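## Task

Remove the cap from the marker whose cap is violet, while the second marker keeps its cap fully seated. Every marker and cap must finish resting on the desk. At the end, release everything and move the hands away. The robot must not topple or be left leaning, or the task fails.

## Robot and tools

ROBOT. An omnidirectional wheeled base (strong 7 N m wheel motors) carries a column about 1.75 m high. A carriage slides along it over 1.0 m (lift_m) and holds two identical six-joint arms, each ending in a two-finger gripper. Arm bases sit roughly 0.57 m + lift_m above the floor; some carriage parts extend about 0.15 m lower. A hand reaches 0.78 m from its shoulder but only about 0.38 m below its arm base. A hand is about 0.16 m long and 0.1 m wide (0.14 m when open). Parked joints 1-6 are 0, 0.05, 0.05, 1.45, 0, 0; parked, the robot spans about 0.95 m sideways and 0.7 m front to back. Cameras: carriage_camera faces forward, tilted about 20 degrees down; left_wrist_camera and right_wrist_camera look out past the fingertips. The carriage camera and parked fingertips can be up to about 0.45 m above the arm bases.

FRAMES. Base frame: origin on the floor below the base centre, x ahead, y to the left, z up. left_hand and right_hand are the midpoints between each gripper's pads, in this frame. quat_wxyz rotates base axes into hand axes: hand z runs along the fingers, which open along hand y; an upright hand with joints 1, 5, 6 at 0 reads (1, 0, 0, 0). Odometry frame is the base frame at scene start; base_odometry counts wheel rotation only, so slip shows up as travel. Heading grows to the left, range -3.142 to 3.142.

execute_actions. Argument actions: a list holding one action or none (empty just reports state and images). An action may have base, joints or both; its motions start together and may end at different times. base holds exactly one relative move, measured from the base position in the latest state report: translate_m (metres, forward positive, -2 to 2), strafe_m (metres, left positive, -2 to 2) or rotate_rad (radians, counter-clockwise positive, -6.3 to 6.3). joints is one dictionary covering both arms, keyed by joint name, each value an absolute target: lift_m 0 to 1 m (tolerance 0.004); left_joint1_rad -2.617 to 3.054 (rotation about vertical, 0 ahead, positive left, ±0.02); left_joint2_rad 0 to 3.141 (shoulder: 0 upper arm pointing back horizontally, 1.57 vertical, 3.14 pointing forward horizontally, ±0.055); left_joint3_rad 0 to 3.141 (elbow, 0 folded, 3.14 straight, ±0.055); left_joint4_rad -1.57 to 1.57 (wrist pitch, 0 aligned with forearm, positive tips fingertips up, ±0.04); left_joint5_rad -1.57 to 1.57 (wrist yaw, positive swings fingertips right, opposite sense to joint 1, ±0.02); left_joint6_rad -2.094 to 2.094 (roll about the finger axis, positive clockwise viewed from the forearm, ±0.02); left_gripper_m 0 to 0.093 m pad gap (±0.004). right_joint1_rad to right_joint6_rad and right_gripper_m mirror these. No action runs beyond 15 s. Omitted joints or base may keep pushing toward an earlier target without this appearing in status. Argument cameras: list of carriage_camera, left_wrist_camera, right_wrist_camera or all; omitted, null or ["all"] gives every camera, [] gives none. Any unknown key, name or out-of-range value rejects the whole call and nothing moves. If a result reports a stop, any further execute_actions, wait or finished_scene calls in that same reply are skipped. The robot holds its last command while you think.

wait: seconds, 0 to 10; commands nothing, returns state and images. zoom_image: camera and region [x0, y0, x1, y1] in pixels of that camera's latest full image (origin top-left, at most 504 by 504). finished_scene: scene, the number of the current scene; irreversible, reports success; the goal must hold at that point.

RESULTS. The pictures line lists cameras in image order (504x504 each; carriage fx=fy 232.856, left wrist 304.446, right wrist 267.955, centres near 250). base_status and joint_status: done (for the base, wheels turned the commanded amount even with slip; a 1-2 mm move may stop short yet say done); off_target (resting away from target, possibly still pushing; normal for a gripper holding something); contact_stop or time_out (target dropped, holding where stopped); joint command not followed, usually with a cause line, means an arm's targets were withheld for coming within millimetres of itself or the other arm (gripper targets still run); per joint this shows not_followed, and the robot may retry those targets with later actions. To untangle, move only the blocked arm clear first, the other arm in a later action. on_its_own lists uncommanded behaviour; held at gives the target held, not the position. motor_effort is percent of maximum, positive toward larger joint values, bracket value is peak in the last action; readings carry a fixed per-motor bias (a few points plus up to half the value) and noise. If lift effort keeps dropping while lowering, a hand or load is resting on something. drive_wheels (ignore sign) staying higher at rest than after a free move means the base is still pressing. ARM HIT means an arm struck the robot hard. MOTOR HOT appears from 75 °C; at 90 °C an OVER-TEMPERATURE FAULT halts that arm 10 s, and at 100 °C its motors and gripper go limp and it falls. After a heat stop, unreached keys read limit_stop_at_motor_heat; resend them. Outstretched arms heat quickly even unloaded, and heat partly persists into the next scene.

CAUTIONS. Hand readings drift from truth, more at long reach; a level hand sags 10-17 cm under 1 kg. Grip force is about 45-60 N per pad. Arms have no contact stop: a blocked arm keeps pressing and snaps to target when freed. The base stops on wheel overload or a displaced arm joint, but late, and may roll on about 0.3 m after an arm touch; arms are not watched during turns. After a blocked drive, reverse about 0.2 m (or turn back), repeat if still pressed. The column can strike a table edge the base slides under; reversing into one can topple the robot. Tipping is likeliest with carriage high, arms extended, loads held, pulling, or abrupt stops; only images reveal a lean. Never let the arms collide or press on each other. Avoid drops, slips, slams and hard pushes; shorter motion time is better.

Each tool is called by a JSON object that holds its "fn" and its "kwargs".

## Session

{"fn": "execute_actions", "kwargs": {"actions": [], "cameras": ["carriage_camera"]}}

Scene clock: 0.00 s.
base_odometry: x=+0.000 y=+0.000 heading=+0.000 (m, m, rad; odometry frame)
base_status: not commanded
joint_positions: lift_m=+0.298 left_joint1_rad=-0.012 left_joint2_rad=+0.039 left_joint3_rad=+0.041 left_joint4_rad=+1.456 left_joint5_rad=+0.021 left_joint6_rad=-0.021 left_gripper_m=+0.094 right_joint1_rad=-0.009 right_joint2_rad=+0.031 right_joint3_rad=+0.057 right_joint4_rad=+1.445 right_joint5_rad=+0.045 right_joint6_rad=+0.021 right_gripper_m=+0.094
joint_status: not commanded
motor_effort: lift_m=+19 drive_wheels=+2 (%)
left_hand: x=+0.3081 y=+0.3457 z=+1.2930 quat_wxyz=(+0.998, +0.010, +0.056, -0.017) (m; base frame)
right_hand: x=+0.3033 y=-0.3574 z=+1.2969 quat_wxyz=(+0.998, +0.023, +0.050, +0.005) (m; base frame)
pictures: carriage_camera
Images, in order (width x height): carriage_camera 504x504.

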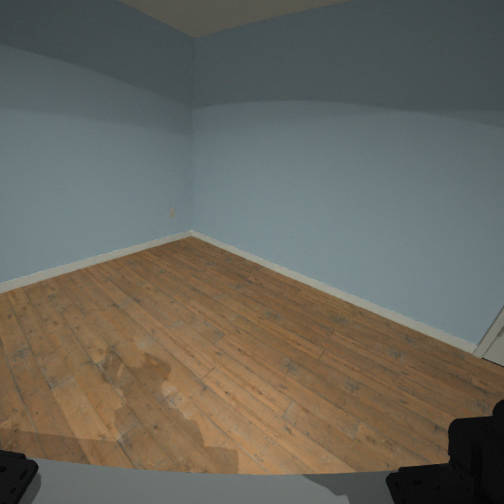

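{"fn": "execute_actions", "kwargs": {"actions": [{"base":{"rotate_rad":2.0}}], "cameras": ["carriage_camera"]}}

Scene clock: 5.93 s.
base_odometry: x=+0.000 y=+0.000 heading=+2.000 (m, m, rad; odometry frame)
base_status: done
joint_positions: lift_m=+0.298 left_joint1_rad=-0.012 left_joint2_rad=+0.039 left_joint3_rad=+0.041 left_joint4_rad=+1.454 left_joint5_rad=+0.021 left_joint6_rad=-0.021 left_gripper_m=+0.094 right_joint1_rad=-0.009 right_joint2_rad=+0.031 right_joint3_rad=+0.057 right_joint4_rad=+1.443 right_joint5_rad=+0.045 right_joint6_rad=+0.021 right_gripper_m=+0.094
joint_status: not commanded
motor_effort: lift_m=+20(19) drive_wheels=+9(21) (%)
left_hand: x=+0.3087 y=+0.3457 z=+1.2929 quat_wxyz=(+0.998, +0.010, +0.058, -0.017) (m; base frame)
right_hand: x=+0.3039 y=-0.3574 z=+1.2969 quat_wxyz=(+0.998, +0.023, +0.051, +0.005) (m; base frame)
pictures: carriage_camera
Images, in order (width x height): carriage_camera 504x504.

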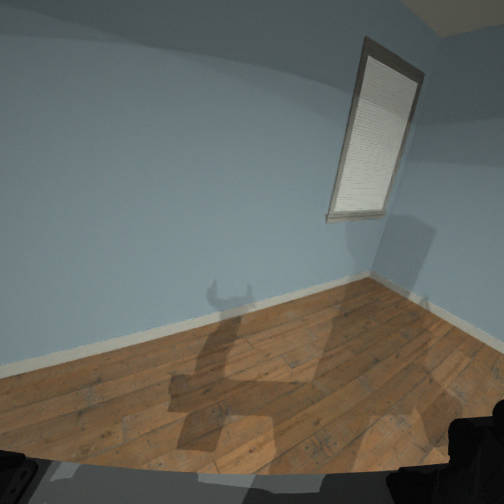

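{"fn": "execute_actions", "kwargs": {"actions": [{"base":{"rotate_rad":1.9}}], "cameras": ["carriage_camera"]}}

Scene clock: 12.60 s.
base_odometry: x=+0.000 y=+0.000 heading=-2.384 (m, m, rad; odometry frame)
base_status: done
joint_positions: lift_m=+0.298 left_joint1_rad=-0.012 left_joint2_rad=+0.039 left_joint3_rad=+0.041 left_joint4_rad=+1.453 left_joint5_rad=+0.021 left_joint6_rad=-0.021 left_gripper_m=+0.094 right_joint1_rad=-0.009 right_joint2_rad=+0.031 right_joint3_rad=+0.057 right_joint4_rad=+1.442 right_joint5_rad=+0.045 right_joint6_rad=+0.021 right_gripper_m=+0.094
joint_status: not commanded
motor_effort: lift_m=+19(20) drive_wheels=+8(17) (%)
left_hand: x=+0.3088 y=+0.3457 z=+1.2929 quat_wxyz=(+0.998, +0.010, +0.058, -0.017) (m; base frame)
right_hand: x=+0.3040 y=-0.3574 z=+1.2969 quat_wxyz=(+0.998, +0.023, +0.051, +0.005) (m; base frame)
pictures: carriage_camera
Images, in order (width x height): carriage_camera 504x504.

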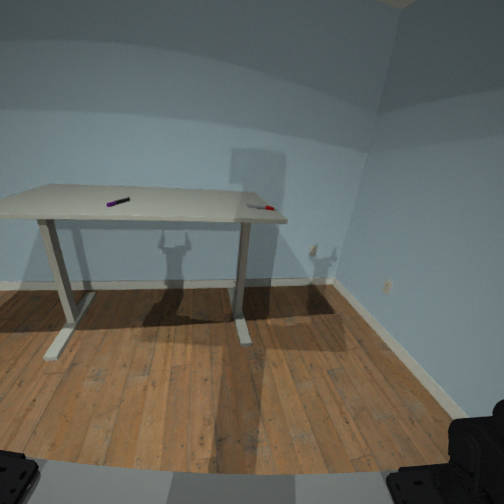

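{"fn": "execute_actions", "kwargs": {"actions": [{"base":{"strafe_m":0.85},"joints":{"lift_m":0.6}}], "cameras": []}}

{"fn": "execute_actions", "kwargs": {"actions": [{"base":{"translate_m":0.75}}], "cameras": ["carriage_camera"]}}

Scene clock: 23.17 s.
base_odometry: x=+0.585 y=-0.617 heading=-2.383 (m, m, rad; odometry frame)
base_status: done
joint_positions: lift_m=+0.600 left_joint1_rad=-0.012 left_joint2_rad=+0.039 left_joint3_rad=+0.041 left_joint4_rad=+1.454 left_joint5_rad=+0.021 left_joint6_rad=-0.021 left_gripper_m=+0.094 right_joint1_rad=-0.009 right_joint2_rad=+0.031 right_joint3_rad=+0.057 right_joint4_rad=+1.443 right_joint5_rad=+0.045 right_joint6_rad=+0.021 right_gripper_m=+0.094
joint_status: all done
motor_effort: lift_m=+21(24) drive_wheels=-11(27) (%)
left_hand: x=+0.3087 y=+0.3457 z=+1.5945 quat_wxyz=(+0.998, +0.010, +0.058, -0.017) (m; base frame)
right_hand: x=+0.3038 y=-0.3574 z=+1.5984 quat_wxyz=(+0.998, +0.023, +0.050, +0.005) (m; base frame)
pictures: none
No camera images: the call's "cameras" was empty. Leave "cameras" out to get every camera's image.

Scene clock: 26.90 s.
base_odometry: x=+0.041 y=-1.133 heading=-2.382 (m, m, rad; odometry frame)
base_status: done
joint_positions: lift_m=+0.600 left_joint1_rad=-0.012 left_joint2_rad=+0.039 left_joint3_rad=+0.041 left_joint4_rad=+1.454 left_joint5_rad=+0.021 left_joint6_rad=-0.021 left_gripper_m=+0.094 right_joint1_rad=-0.009 right_joint2_rad=+0.031 right_joint3_rad=+0.057 right_joint4_rad=+1.443 right_joint5_rad=+0.045 right_joint6_rad=+0.021 right_gripper_m=+0.094
joint_status: not commanded
motor_effort: lift_m=+21(21) drive_wheels=-7(20) (%)
left_hand: x=+0.3087 y=+0.3457 z=+1.5945 quat_wxyz=(+0.998, +0.010, +0.057, -0.017) (m; base frame)
right_hand: x=+0.3039 y=-0.3574 z=+1.5984 quat_wxyz=(+0.998, +0.023, +0.051, +0.005) (m; base frame)
pictures: carriage_camera
Images, in order (width x height): carriage_camera 504x504.

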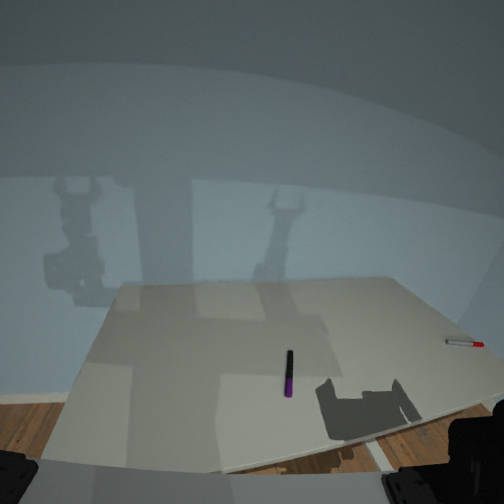

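{"fn": "execute_actions", "kwargs": {"actions": [{"base":{"strafe_m":-0.08},"joints":{"lift_m":0.5,"left_joint1_rad":-1.01,"left_joint2_rad":2.45,"left_joint3_rad":2.15,"left_joint4_rad":-0.98,"left_joint5_rad":-0.47,"left_joint6_rad":-1.0,"right_joint1_rad":0.59,"right_joint2_rad":2.8,"right_joint3_rad":2.7,"right_joint4_rad":-1.47,"right_joint5_rad":0,"right_joint6_rad":0.59}}]}}

Scene clock: 49.30 s.
base_odometry: x=-0.014 y=-1.075 heading=-2.382 (m, m, rad; odometry frame)
base_status: done
joint_positions: lift_m=+0.500 left_joint1_rad=-1.002 left_joint2_rad=+2.042 left_joint3_rad=+1.963 left_joint4_rad=-0.888 left_joint5_rad=-0.509 left_joint6_rad=-0.998 left_gripper_m=+0.094 right_joint1_rad=+0.567 right_joint2_rad=+2.801 right_joint3_rad=+2.681 right_joint4_rad=-1.462 right_joint5_rad=+0.005 right_joint6_rad=+0.584 right_gripper_m=+0.094
joint_status: left_joint1_rad not_followed (moved -0.990 of -0.998); left_joint2_rad not_followed (moved +2.002 of +2.411); left_joint3_rad not_followed (moved +1.922 of +2.109); left_joint4_rad not_followed (moved -2.342 of -2.434); left_joint5_rad not_followed (moved -0.529 of -0.491); left_joint6_rad not_followed (moved -0.976 of -0.979); right_joint1_rad off_target (ended at +0.567, target +0.590); the others done
motor_effort: lift_m=+18(20) drive_wheels=+3(15) (%)
left_hand: x=+0.6278 y=-0.0404 z=+1.2713 quat_wxyz=(+0.358, -0.073, +0.924, -0.113) (m; base frame)
right_hand: x=+0.7155 y=-0.0731 z=+1.0520 quat_wxyz=(-0.004, +0.009, +1.000, -0.005) (m; base frame)
pictures: carriage_camera, left_wrist_camera, right_wrist_camera
ARM HIT: the robot struck itself hard.
joint command not followed: on one or more control steps a check withheld the commanded joint targets of the left arm, and it was not sent them on those steps. On the call's last step the targets were still withheld.
cause: the commanded joint targets would bring a part of the robot too close to another arm (this arm's wrist (the part past joint 4) and the other arm's wrist (the part past joint 4)); next, command targets that bring no part of the robot closer to that arm.
joint command not followed: on one or more control steps a check withheld the commanded joint targets of the right arm, and it was not sent them on those steps.
cause: the commanded joint targets would bring a part of the robot too close to another arm (this arm's wrist (the part past joint 4) and the other arm's wrist (the part past joint 4)); next, command targets that bring no part of the robot closer to that arm.
Images, in order (width x height): carriage_camera 504x504, left_wrist_camera 504x504, right_wrist_camera 504x504.

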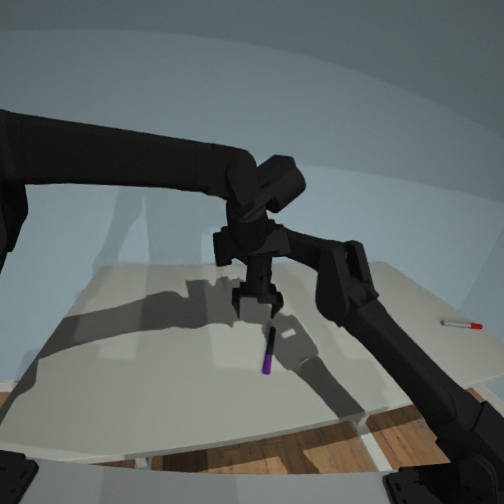

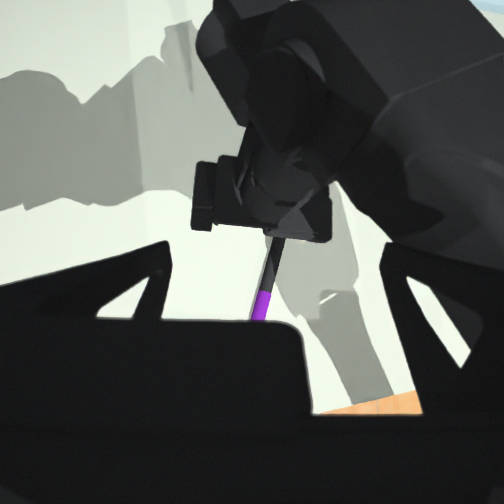

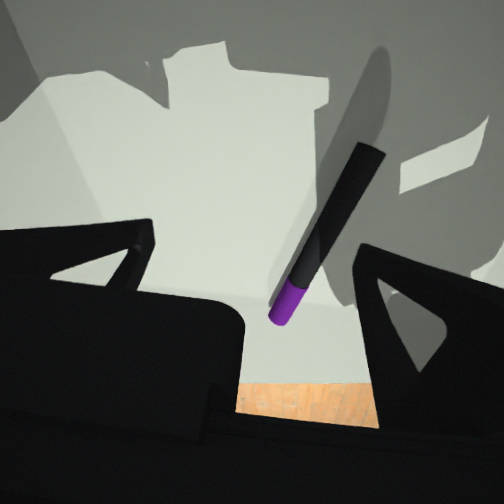

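{"fn": "execute_actions", "kwargs": {"actions": [{"joints":{"left_joint1_rad":-0.3,"left_joint2_rad":2.0,"left_joint3_rad":1.9,"left_joint4_rad":-1.0,"left_joint5_rad":0.5,"left_joint6_rad":0.6}}], "cameras": []}}

{"fn": "execute_actions", "kwargs": {"actions": [{"joints":{"lift_m":0.44,"right_joint1_rad":0.54,"right_joint2_rad":2.5,"right_joint3_rad":2.2,"right_joint4_rad":-1.27,"right_joint6_rad":0.64}}], "cameras": ["carriage_camera","right_wrist_camera"]}}

Scene clock: 63.00 s.
base_odometry: x=-0.014 y=-1.075 heading=-2.382 (m, m, rad; odometry frame)
base_status: not commanded
joint_positions: lift_m=+0.500 left_joint1_rad=-0.295 left_joint2_rad=+2.015 left_joint3_rad=+1.921 left_joint4_rad=-0.990 left_joint5_rad=+0.489 left_joint6_rad=+0.595 left_gripper_m=+0.094 right_joint1_rad=+0.585 right_joint2_rad=+2.801 right_joint3_rad=+2.681 right_joint4_rad=-1.465 right_joint5_rad=+0.005 right_joint6_rad=+0.584 right_gripper_m=+0.094
joint_status: all done
motor_effort: lift_m=+18(18) drive_wheels=+3(3) (%)
left_hand: x=+0.7233 y=+0.1301 z=+1.2555 quat_wxyz=(+0.266, +0.458, +0.825, -0.198) (m; base frame)
right_hand: x=+0.7098 y=-0.0657 z=+1.0520 quat_wxyz=(-0.005, +0.000, +1.000, -0.006) (m; base frame)
pictures: none
joint command not followed: on one or more control steps a check withheld the commanded joint targets of the left arm, and it was not sent them on those steps.
cause: the commanded joint targets would bring a part of the robot too close to another arm (this arm's wrist (the part past joint 4) and the other arm's forearm (the part past joint 3)); next, command targets that bring no part of the robot closer to that arm.
No camera images: the call's "cameras" was empty. Leave "cameras" out to get every camera's image.

Scene clock: 64.10 s.
base_odometry: x=-0.014 y=-1.075 heading=-2.382 (m, m, rad; odometry frame)
base_status: not commanded
joint_positions: lift_m=+0.440 left_joint1_rad=-0.295 left_joint2_rad=+2.003 left_joint3_rad=+1.910 left_joint4_rad=-1.000 left_joint5_rad=+0.492 left_joint6_rad=+0.595 left_gripper_m=+0.094 right_joint1_rad=+0.535 right_joint2_rad=+2.509 right_joint3_rad=+2.212 right_joint4_rad=-1.276 right_joint5_rad=+0.002 right_joint6_rad=+0.634 right_gripper_m=+0.094
joint_status: all done
motor_effort: lift_m=+16(15) drive_wheels=+3(3) (%)
left_hand: x=+0.7188 y=+0.1311 z=+1.1966 quat_wxyz=(+0.263, +0.458, +0.826, -0.200) (m; base frame)
right_hand: x=+0.6963 y=-0.1030 z=+1.0161 quat_wxyz=(+0.000, +0.050, +0.999, -0.001) (m; base frame)
pictures: carriage_camera, right_wrist_camera
Images, in order (width x height): carriage_camera 504x504, right_wrist_camera 504x504.

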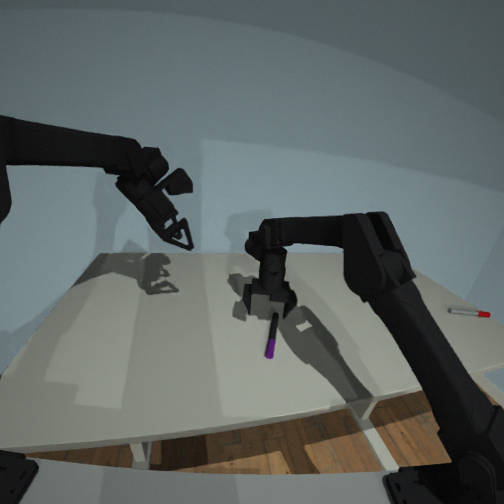

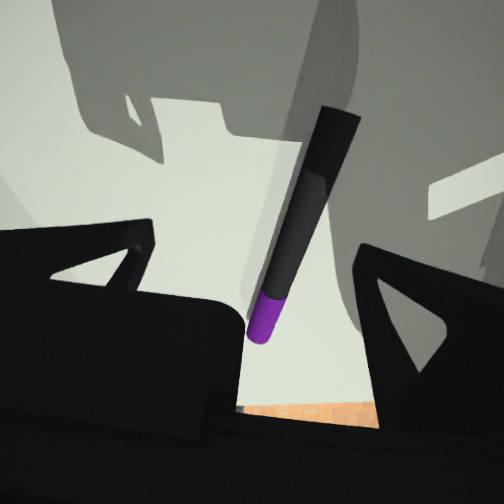

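{"fn": "execute_actions", "kwargs": {"actions": [{"base":{"translate_m":-0.03},"joints":{"lift_m":0.40,"right_joint1_rad":0.49,"right_joint6_rad":0.75}}], "cameras": ["carriage_camera","right_wrist_camera"]}}

Scene clock: 72.57 s.
base_odometry: x=+0.008 y=-1.054 heading=-2.382 (m, m, rad; odometry frame)
base_status: done
joint_positions: lift_m=+0.400 left_joint1_rad=-0.295 left_joint2_rad=+2.003 left_joint3_rad=+1.910 left_joint4_rad=-1.000 left_joint5_rad=+0.493 left_joint6_rad=+0.595 left_gripper_m=+0.094 right_joint1_rad=+0.486 right_joint2_rad=+2.515 right_joint3_rad=+2.212 right_joint4_rad=-1.269 right_joint5_rad=+0.001 right_joint6_rad=+0.745 right_gripper_m=+0.094
joint_status: all done
motor_effort: lift_m=+17(16) drive_wheels=+3(11) (%)
left_hand: x=+0.7186 y=+0.1309 z=+1.1564 quat_wxyz=(+0.262, +0.458, +0.825, -0.200) (m; base frame)
right_hand: x=+0.7085 y=-0.1229 z=+0.9730 quat_wxyz=(+0.000, +0.129, +0.992, -0.001) (m; base frame)
pictures: carriage_camera, right_wrist_camera
Images, in order (width x height): carriage_camera 504x504, right_wrist_camera 504x504.

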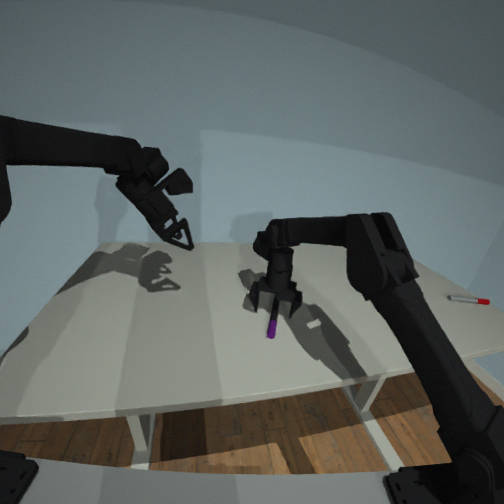

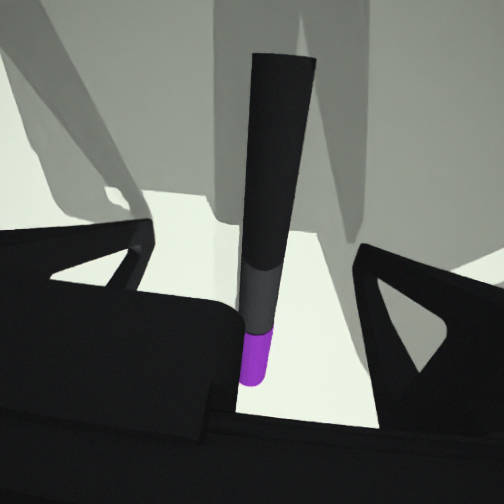

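{"fn": "execute_actions", "kwargs": {"actions": [{"joints":{"lift_m":0.385}}], "cameras": []}}

{"fn": "execute_actions", "kwargs": {"actions": [{"joints":{"right_gripper_m":0}}], "cameras": []}}

{"fn": "execute_actions", "kwargs": {"actions": [{"joints":{"lift_m":0.39,"right_joint6_rad":1.71}}], "cameras": []}}

{"fn": "execute_actions", "kwargs": {"actions": [{"joints":{"right_gripper_m":0.093}}], "cameras": []}}

{"fn": "execute_actions", "kwargs": {"actions": [{"joints":{"lift_m":0.45}}], "cameras": []}}

{"fn": "execute_actions", "kwargs": {"actions": [{"joints":{"right_joint1_rad":0.22,"right_joint2_rad":2.45,"right_joint3_rad":2.15,"right_joint5_rad":-0.6,"right_joint6_rad":1.5}}], "cameras": []}}

{"fn": "execute_actions", "kwargs": {"actions": [{"joints":{"lift_m":0.39,"left_joint1_rad":-0.64,"left_joint2_rad":2.6,"left_joint3_rad":2.36,"left_joint4_rad":-1.06}}]}}

Scene clock: 85.33 s.
base_odometry: x=+0.008 y=-1.054 heading=-2.382 (m, m, rad; odometry frame)
base_status: not commanded
joint_positions: lift_m=+0.385 left_joint1_rad=-0.295 left_joint2_rad=+2.004 left_joint3_rad=+1.910 left_joint4_rad=-1.001 left_joint5_rad=+0.494 left_joint6_rad=+0.595 left_gripper_m=+0.094 right_joint1_rad=+0.486 right_joint2_rad=+2.491 right_joint3_rad=+2.212 right_joint4_rad=-1.270 right_joint5_rad=-0.003 right_joint6_rad=+0.746 right_gripper_m=+0.094
joint_status: all done
motor_effort: lift_m=+15(15) drive_wheels=+3(3) (%)
left_hand: x=+0.7185 y=+0.1309 z=+1.1412 quat_wxyz=(+0.262, +0.458, +0.826, -0.201) (m; base frame)
right_hand: x=+0.7102 y=-0.1213 z=+0.9696 quat_wxyz=(+0.008, +0.129, +0.992, +0.007) (m; base frame)
pictures: none
No camera images: the call's "cameras" was empty. Leave "cameras" out to get every camera's image.

Scene clock: 86.07 s.
base_odometry: x=+0.008 y=-1.054 heading=-2.382 (m, m, rad; odometry frame)
base_status: not commanded
joint_positions: lift_m=+0.385 left_joint1_rad=-0.295 left_joint2_rad=+2.004 left_joint3_rad=+1.910 left_joint4_rad=-1.001 left_joint5_rad=+0.494 left_joint6_rad=+0.595 left_gripper_m=+0.094 right_joint1_rad=+0.486 right_joint2_rad=+2.491 right_joint3_rad=+2.212 right_joint4_rad=-1.270 right_joint5_rad=-0.002 right_joint6_rad=+0.746 right_gripper_m=+0.018
joint_status: right_gripper_m off_target (ended at +0.018, target +0.000)
motor_effort: lift_m=+16(15) drive_wheels=+3(3) (%)
left_hand: x=+0.7185 y=+0.1309 z=+1.1412 quat_wxyz=(+0.262, +0.458, +0.826, -0.201) (m; base frame)
right_hand: x=+0.7102 y=-0.1214 z=+0.9696 quat_wxyz=(+0.008, +0.129, +0.992, +0.007) (m; base frame)
pictures: none
No camera images: the call's "cameras" was empty. Leave "cameras" out to get every camera's image.

Scene clock: 87.47 s.
base_odometry: x=+0.008 y=-1.054 heading=-2.382 (m, m, rad; odometry frame)
base_status: not commanded
joint_positions: lift_m=+0.390 left_joint1_rad=-0.295 left_joint2_rad=+2.003 left_joint3_rad=+1.910 left_joint4_rad=-1.000 left_joint5_rad=+0.494 left_joint6_rad=+0.595 left_gripper_m=+0.094 right_joint1_rad=+0.486 right_joint2_rad=+2.497 right_joint3_rad=+2.212 right_joint4_rad=-1.270 right_joint5_rad=-0.002 right_joint6_rad=+1.705 right_gripper_m=+0.018
joint_status: all done
motor_effort: lift_m=+22(25) drive_wheels=+3(3) (%)
left_hand: x=+0.7186 y=+0.1308 z=+1.1462 quat_wxyz=(+0.263, +0.458, +0.825, -0.200) (m; base frame)
right_hand: x=+0.7098 y=-0.1216 z=+0.9708 quat_wxyz=(+0.003, +0.572, +0.820, +0.008) (m; base frame)
pictures: none
No camera images: the call's "cameras" was empty. Leave "cameras" out to get every camera's image.

Scene clock: 88.20 s.
base_odometry: x=+0.008 y=-1.054 heading=-2.382 (m, m, rad; odometry frame)
base_status: not commanded
joint_positions: lift_m=+0.390 left_joint1_rad=-0.295 left_joint2_rad=+2.003 left_joint3_rad=+1.910 left_joint4_rad=-1.000 left_joint5_rad=+0.494 left_joint6_rad=+0.595 left_gripper_m=+0.094 right_joint1_rad=+0.486 right_joint2_rad=+2.497 right_joint3_rad=+2.212 right_joint4_rad=-1.270 right_joint5_rad=-0.002 right_joint6_rad=+1.705 right_gripper_m=+0.093
joint_status: all done
motor_effort: lift_m=+22(22) drive_wheels=+3(3) (%)
left_hand: x=+0.7186 y=+0.1308 z=+1.1462 quat_wxyz=(+0.263, +0.458, +0.825, -0.200) (m; base frame)
right_hand: x=+0.7097 y=-0.1216 z=+0.9708 quat_wxyz=(+0.003, +0.572, +0.820, +0.008) (m; base frame)
pictures: none
No camera images: the call's "cameras" was empty. Leave "cameras" out to get every camera's image.

Scene clock: 88.97 s.
base_odometry: x=+0.008 y=-1.054 heading=-2.382 (m, m, rad; odometry frame)
base_status: not commanded
joint_positions: lift_m=+0.450 left_joint1_rad=-0.295 left_joint2_rad=+1.997 left_joint3_rad=+1.910 left_joint4_rad=-0.998 left_joint5_rad=+0.494 left_joint6_rad=+0.595 left_gripper_m=+0.094 right_joint1_rad=+0.486 right_joint2_rad=+2.504 right_joint3_rad=+2.212 right_joint4_rad=-1.270 right_joint5_rad=-0.002 right_joint6_rad=+1.705 right_gripper_m=+0.093
joint_status: all done
motor_effort: lift_m=+21(25) drive_wheels=+3(3) (%)
left_hand: x=+0.7185 y=+0.1308 z=+1.2092 quat_wxyz=(+0.266, +0.458, +0.824, -0.200) (m; base frame)
right_hand: x=+0.7093 y=-0.1220 z=+1.0279 quat_wxyz=(+0.001, +0.572, +0.820, +0.005) (m; base frame)
pictures: none
No camera images: the call's "cameras" was empty. Leave "cameras" out to get every camera's image.

Scene clock: 90.13 s.
base_odometry: x=+0.008 y=-1.054 heading=-2.382 (m, m, rad; odometry frame)
base_status: not commanded
joint_positions: lift_m=+0.450 left_joint1_rad=-0.295 left_joint2_rad=+1.997 left_joint3_rad=+1.910 left_joint4_rad=-0.998 left_joint5_rad=+0.494 left_joint6_rad=+0.595 left_gripper_m=+0.094 right_joint1_rad=+0.221 right_joint2_rad=+2.470 right_joint3_rad=+2.167 right_joint4_rad=-1.270 right_joint5_rad=-0.594 right_joint6_rad=+1.505 right_gripper_m=+0.093
joint_status: all done
motor_effort: lift_m=+21(21) drive_wheels=+3(3) (%)
left_hand: x=+0.7185 y=+0.1308 z=+1.2092 quat_wxyz=(+0.266, +0.458, +0.824, -0.200) (m; base frame)
right_hand: x=+0.7248 y=-0.1508 z=+1.0614 quat_wxyz=(-0.223, +0.573, +0.766, +0.190) (m; base frame)
pictures: none
No camera images: the call's "cameras" was empty. Leave "cameras" out to get every camera's image.

Scene clock: 91.37 s.
base_odometry: x=+0.008 y=-1.054 heading=-2.382 (m, m, rad; odometry frame)
base_status: not commanded
joint_positions: lift_m=+0.390 left_joint1_rad=-0.642 left_joint2_rad=+2.604 left_joint3_rad=+2.340 left_joint4_rad=-1.053 left_joint5_rad=+0.499 left_joint6_rad=+0.596 left_gripper_m=+0.094 right_joint1_rad=+0.221 right_joint2_rad=+2.465 right_joint3_rad=+2.167 right_joint4_rad=-1.271 right_joint5_rad=-0.596 right_joint6_rad=+1.505 right_gripper_m=+0.093
joint_status: all done
motor_effort: lift_m=+17(18) drive_wheels=+3(4) (%)
left_hand: x=+0.6750 y=-0.0489 z=+0.9816 quat_wxyz=(+0.117, +0.583, +0.765, -0.248) (m; base frame)
right_hand: x=+0.7248 y=-0.1505 z=+1.0044 quat_wxyz=(-0.222, +0.572, +0.766, +0.192) (m; base frame)
pictures: carriage_camera, left_wrist_camera, right_wrist_camera
Images, in order (width x height): carriage_camera 504x504, left_wrist_camera 504x504, right_wrist_camera 504x504.

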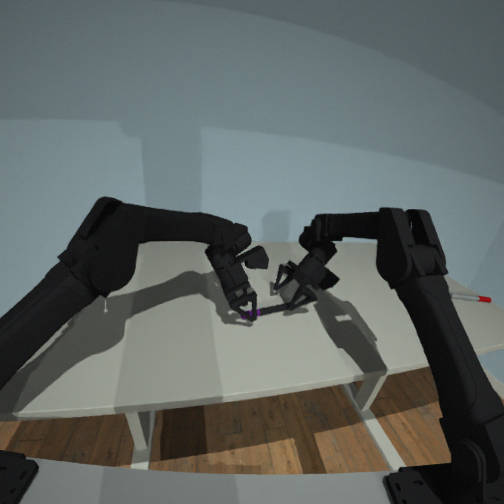

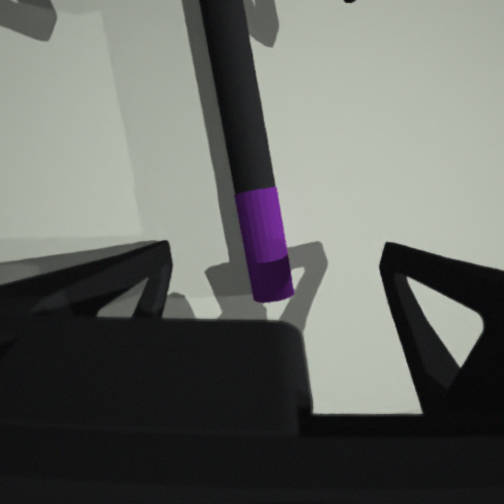

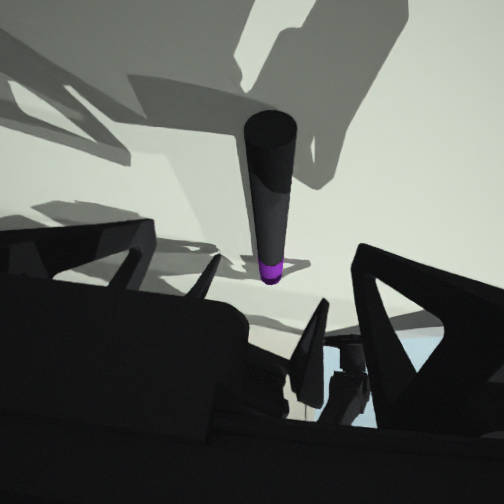

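{"fn": "execute_actions", "kwargs": {"actions": [{"joints":{"lift_m":0.378,"right_joint1_rad":0.265,"right_joint3_rad":2.07,"right_joint4_rad":-1.2}}]}}

Scene clock: 96.03 s.
base_odometry: x=+0.008 y=-1.054 heading=-2.382 (m, m, rad; odometry frame)
base_status: not commanded
joint_positions: lift_m=+0.378 left_joint1_rad=-0.642 left_joint2_rad=+2.595 left_joint3_rad=+2.349 left_joint4_rad=-1.051 left_joint5_rad=+0.504 left_joint6_rad=+0.600 left_gripper_m=+0.094 right_joint1_rad=+0.268 right_joint2_rad=+2.462 right_joint3_rad=+2.082 right_joint4_rad=-1.206 right_joint5_rad=-0.600 right_joint6_rad=+1.504 right_gripper_m=+0.093
joint_status: all done
motor_effort: lift_m=+16(17) drive_wheels=+3(3) (%)
left_hand: x=+0.6771 y=-0.0513 z=+0.9778 quat_wxyz=(+0.127, +0.586, +0.761, -0.250) (m; base frame)
right_hand: x=+0.7086 y=-0.1309 z=+0.9728 quat_wxyz=(-0.234, +0.555, +0.777, +0.181) (m; base frame)
pictures: carriage_camera, left_wrist_camera, right_wrist_camera
Images, in order (width x height): carriage_camera 504x504, left_wrist_camera 504x504, right_wrist_camera 504x504.

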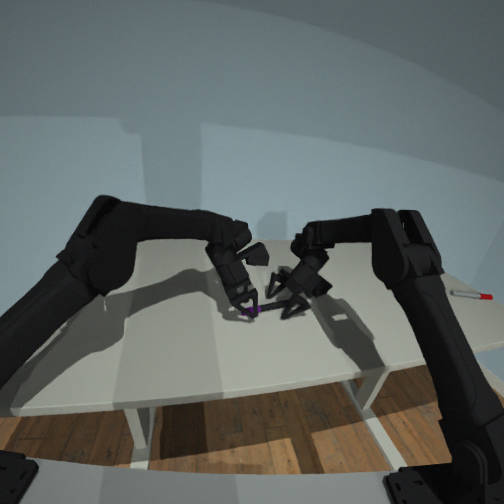

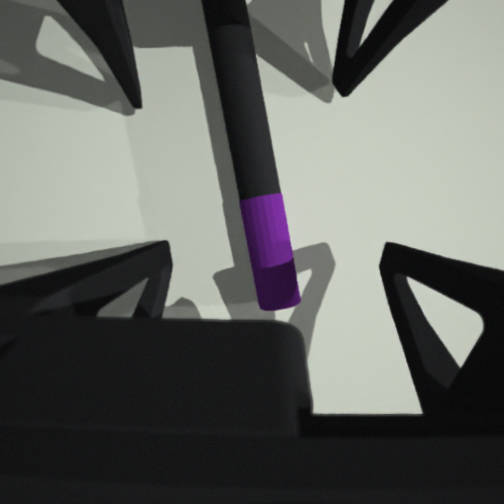

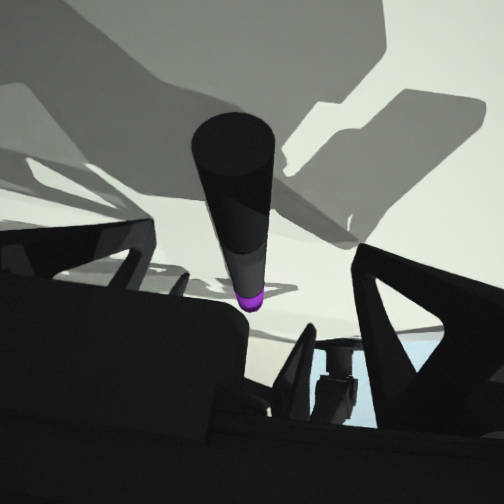

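{"fn": "execute_actions", "kwargs": {"actions": [{"joints":{"left_gripper_m":0,"right_gripper_m":0}}], "cameras": []}}

{"fn": "execute_actions", "kwargs": {"actions": [{"joints":{"right_joint1_rad":0.07,"right_joint6_rad":1.3}}], "cameras": []}}

{"fn": "execute_actions", "kwargs": {"actions": [{"joints":{"left_gripper_m":0.09,"right_gripper_m":0.09}}], "cameras": []}}

{"fn": "execute_actions", "kwargs": {"actions": [{"joints":{"lift_m":0.55}}], "cameras": ["carriage_camera"]}}

Scene clock: 105.73 s.
base_odometry: x=+0.008 y=-1.054 heading=-2.382 (m, m, rad; odometry frame)
base_status: not commanded
joint_positions: lift_m=+0.378 left_joint1_rad=-0.642 left_joint2_rad=+2.595 left_joint3_rad=+2.349 left_joint4_rad=-1.051 left_joint5_rad=+0.502 left_joint6_rad=+0.600 left_gripper_m=+0.015 right_joint1_rad=+0.268 right_joint2_rad=+2.462 right_joint3_rad=+2.082 right_joint4_rad=-1.208 right_joint5_rad=-0.600 right_joint6_rad=+1.503 right_gripper_m=+0.018
joint_status: left_gripper_m off_target (ended at +0.015, target +0.000); right_gripper_m off_target (ended at +0.018, target +0.000)
motor_effort: lift_m=+16(16) drive_wheels=+3(3) (%)
left_hand: x=+0.6775 y=-0.0510 z=+0.9776 quat_wxyz=(+0.127, +0.586, +0.761, -0.249) (m; base frame)
right_hand: x=+0.7081 y=-0.1309 z=+0.9729 quat_wxyz=(-0.234, +0.555, +0.777, +0.180) (m; base frame)
pictures: none
No camera images: the call's "cameras" was empty. Leave "cameras" out to get every camera's image.

Scene clock: 106.77 s.
base_odometry: x=+0.008 y=-1.054 heading=-2.382 (m, m, rad; odometry frame)
base_status: not commanded
joint_positions: lift_m=+0.378 left_joint1_rad=-0.642 left_joint2_rad=+2.595 left_joint3_rad=+2.349 left_joint4_rad=-1.050 left_joint5_rad=+0.505 left_joint6_rad=+0.600 left_gripper_m=+0.015 right_joint1_rad=+0.067 right_joint2_rad=+2.462 right_joint3_rad=+2.082 right_joint4_rad=-1.205 right_joint5_rad=-0.607 right_joint6_rad=+1.307 right_gripper_m=+0.018
joint_status: all done
motor_effort: lift_m=+16(16) drive_wheels=+3(4) (%)
left_hand: x=+0.6773 y=-0.0515 z=+0.9780 quat_wxyz=(+0.128, +0.586, +0.760, -0.250) (m; base frame)
right_hand: x=+0.7438 y=-0.2199 z=+0.9735 quat_wxyz=(-0.195, +0.556, +0.776, +0.227) (m; base frame)
pictures: none
No camera images: the call's "cameras" was empty. Leave "cameras" out to get every camera's image.

Scene clock: 107.47 s.
base_odometry: x=+0.008 y=-1.054 heading=-2.382 (m, m, rad; odometry frame)
base_status: not commanded
joint_positions: lift_m=+0.378 left_joint1_rad=-0.642 left_joint2_rad=+2.595 left_joint3_rad=+2.349 left_joint4_rad=-1.050 left_joint5_rad=+0.505 left_joint6_rad=+0.600 left_gripper_m=+0.090 right_joint1_rad=+0.067 right_joint2_rad=+2.456 right_joint3_rad=+2.082 right_joint4_rad=-1.204 right_joint5_rad=-0.620 right_joint6_rad=+1.307 right_gripper_m=+0.090
joint_status: all done
motor_effort: lift_m=+16(16) drive_wheels=+3(3) (%)
left_hand: x=+0.6772 y=-0.0515 z=+0.9780 quat_wxyz=(+0.128, +0.586, +0.760, -0.250) (m; base frame)
right_hand: x=+0.7444 y=-0.2181 z=+0.9777 quat_wxyz=(-0.196, +0.554, +0.775, +0.234) (m; base frame)
pictures: none
No camera images: the call's "cameras" was empty. Leave "cameras" out to get every camera's image.

Scene clock: 108.70 s.
base_odometry: x=+0.008 y=-1.054 heading=-2.382 (m, m, rad; odometry frame)
base_status: not commanded
joint_positions: lift_m=+0.550 left_joint1_rad=-0.642 left_joint2_rad=+2.593 left_joint3_rad=+2.349 left_joint4_rad=-1.056 left_joint5_rad=+0.504 left_joint6_rad=+0.600 left_gripper_m=+0.090 right_joint1_rad=+0.067 right_joint2_rad=+2.455 right_joint3_rad=+2.082 right_joint4_rad=-1.202 right_joint5_rad=-0.604 right_joint6_rad=+1.305 right_gripper_m=+0.090
joint_status: all done
motor_effort: lift_m=+21(26) drive_wheels=+3(3) (%)
left_hand: x=+0.6765 y=-0.0507 z=+1.1499 quat_wxyz=(+0.126, +0.585, +0.761, -0.250) (m; base frame)
right_hand: x=+0.7451 y=-0.2203 z=+1.1478 quat_wxyz=(-0.190, +0.554, +0.777, +0.229) (m; base frame)
pictures: carriage_camera
Images, in order (width x height): carriage_camera 504x504.

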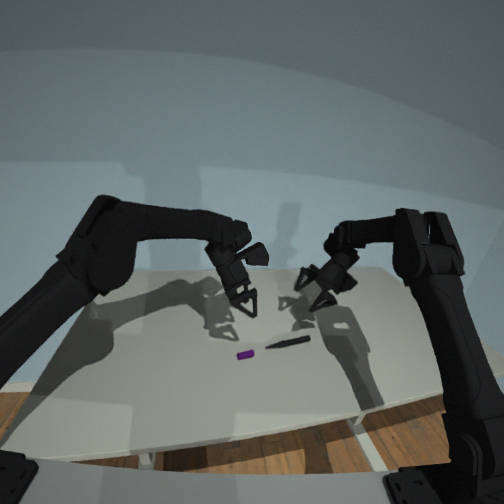

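{"fn": "finished_scene", "kwargs": {"scene": 2}}

The scene is finished: the task was done.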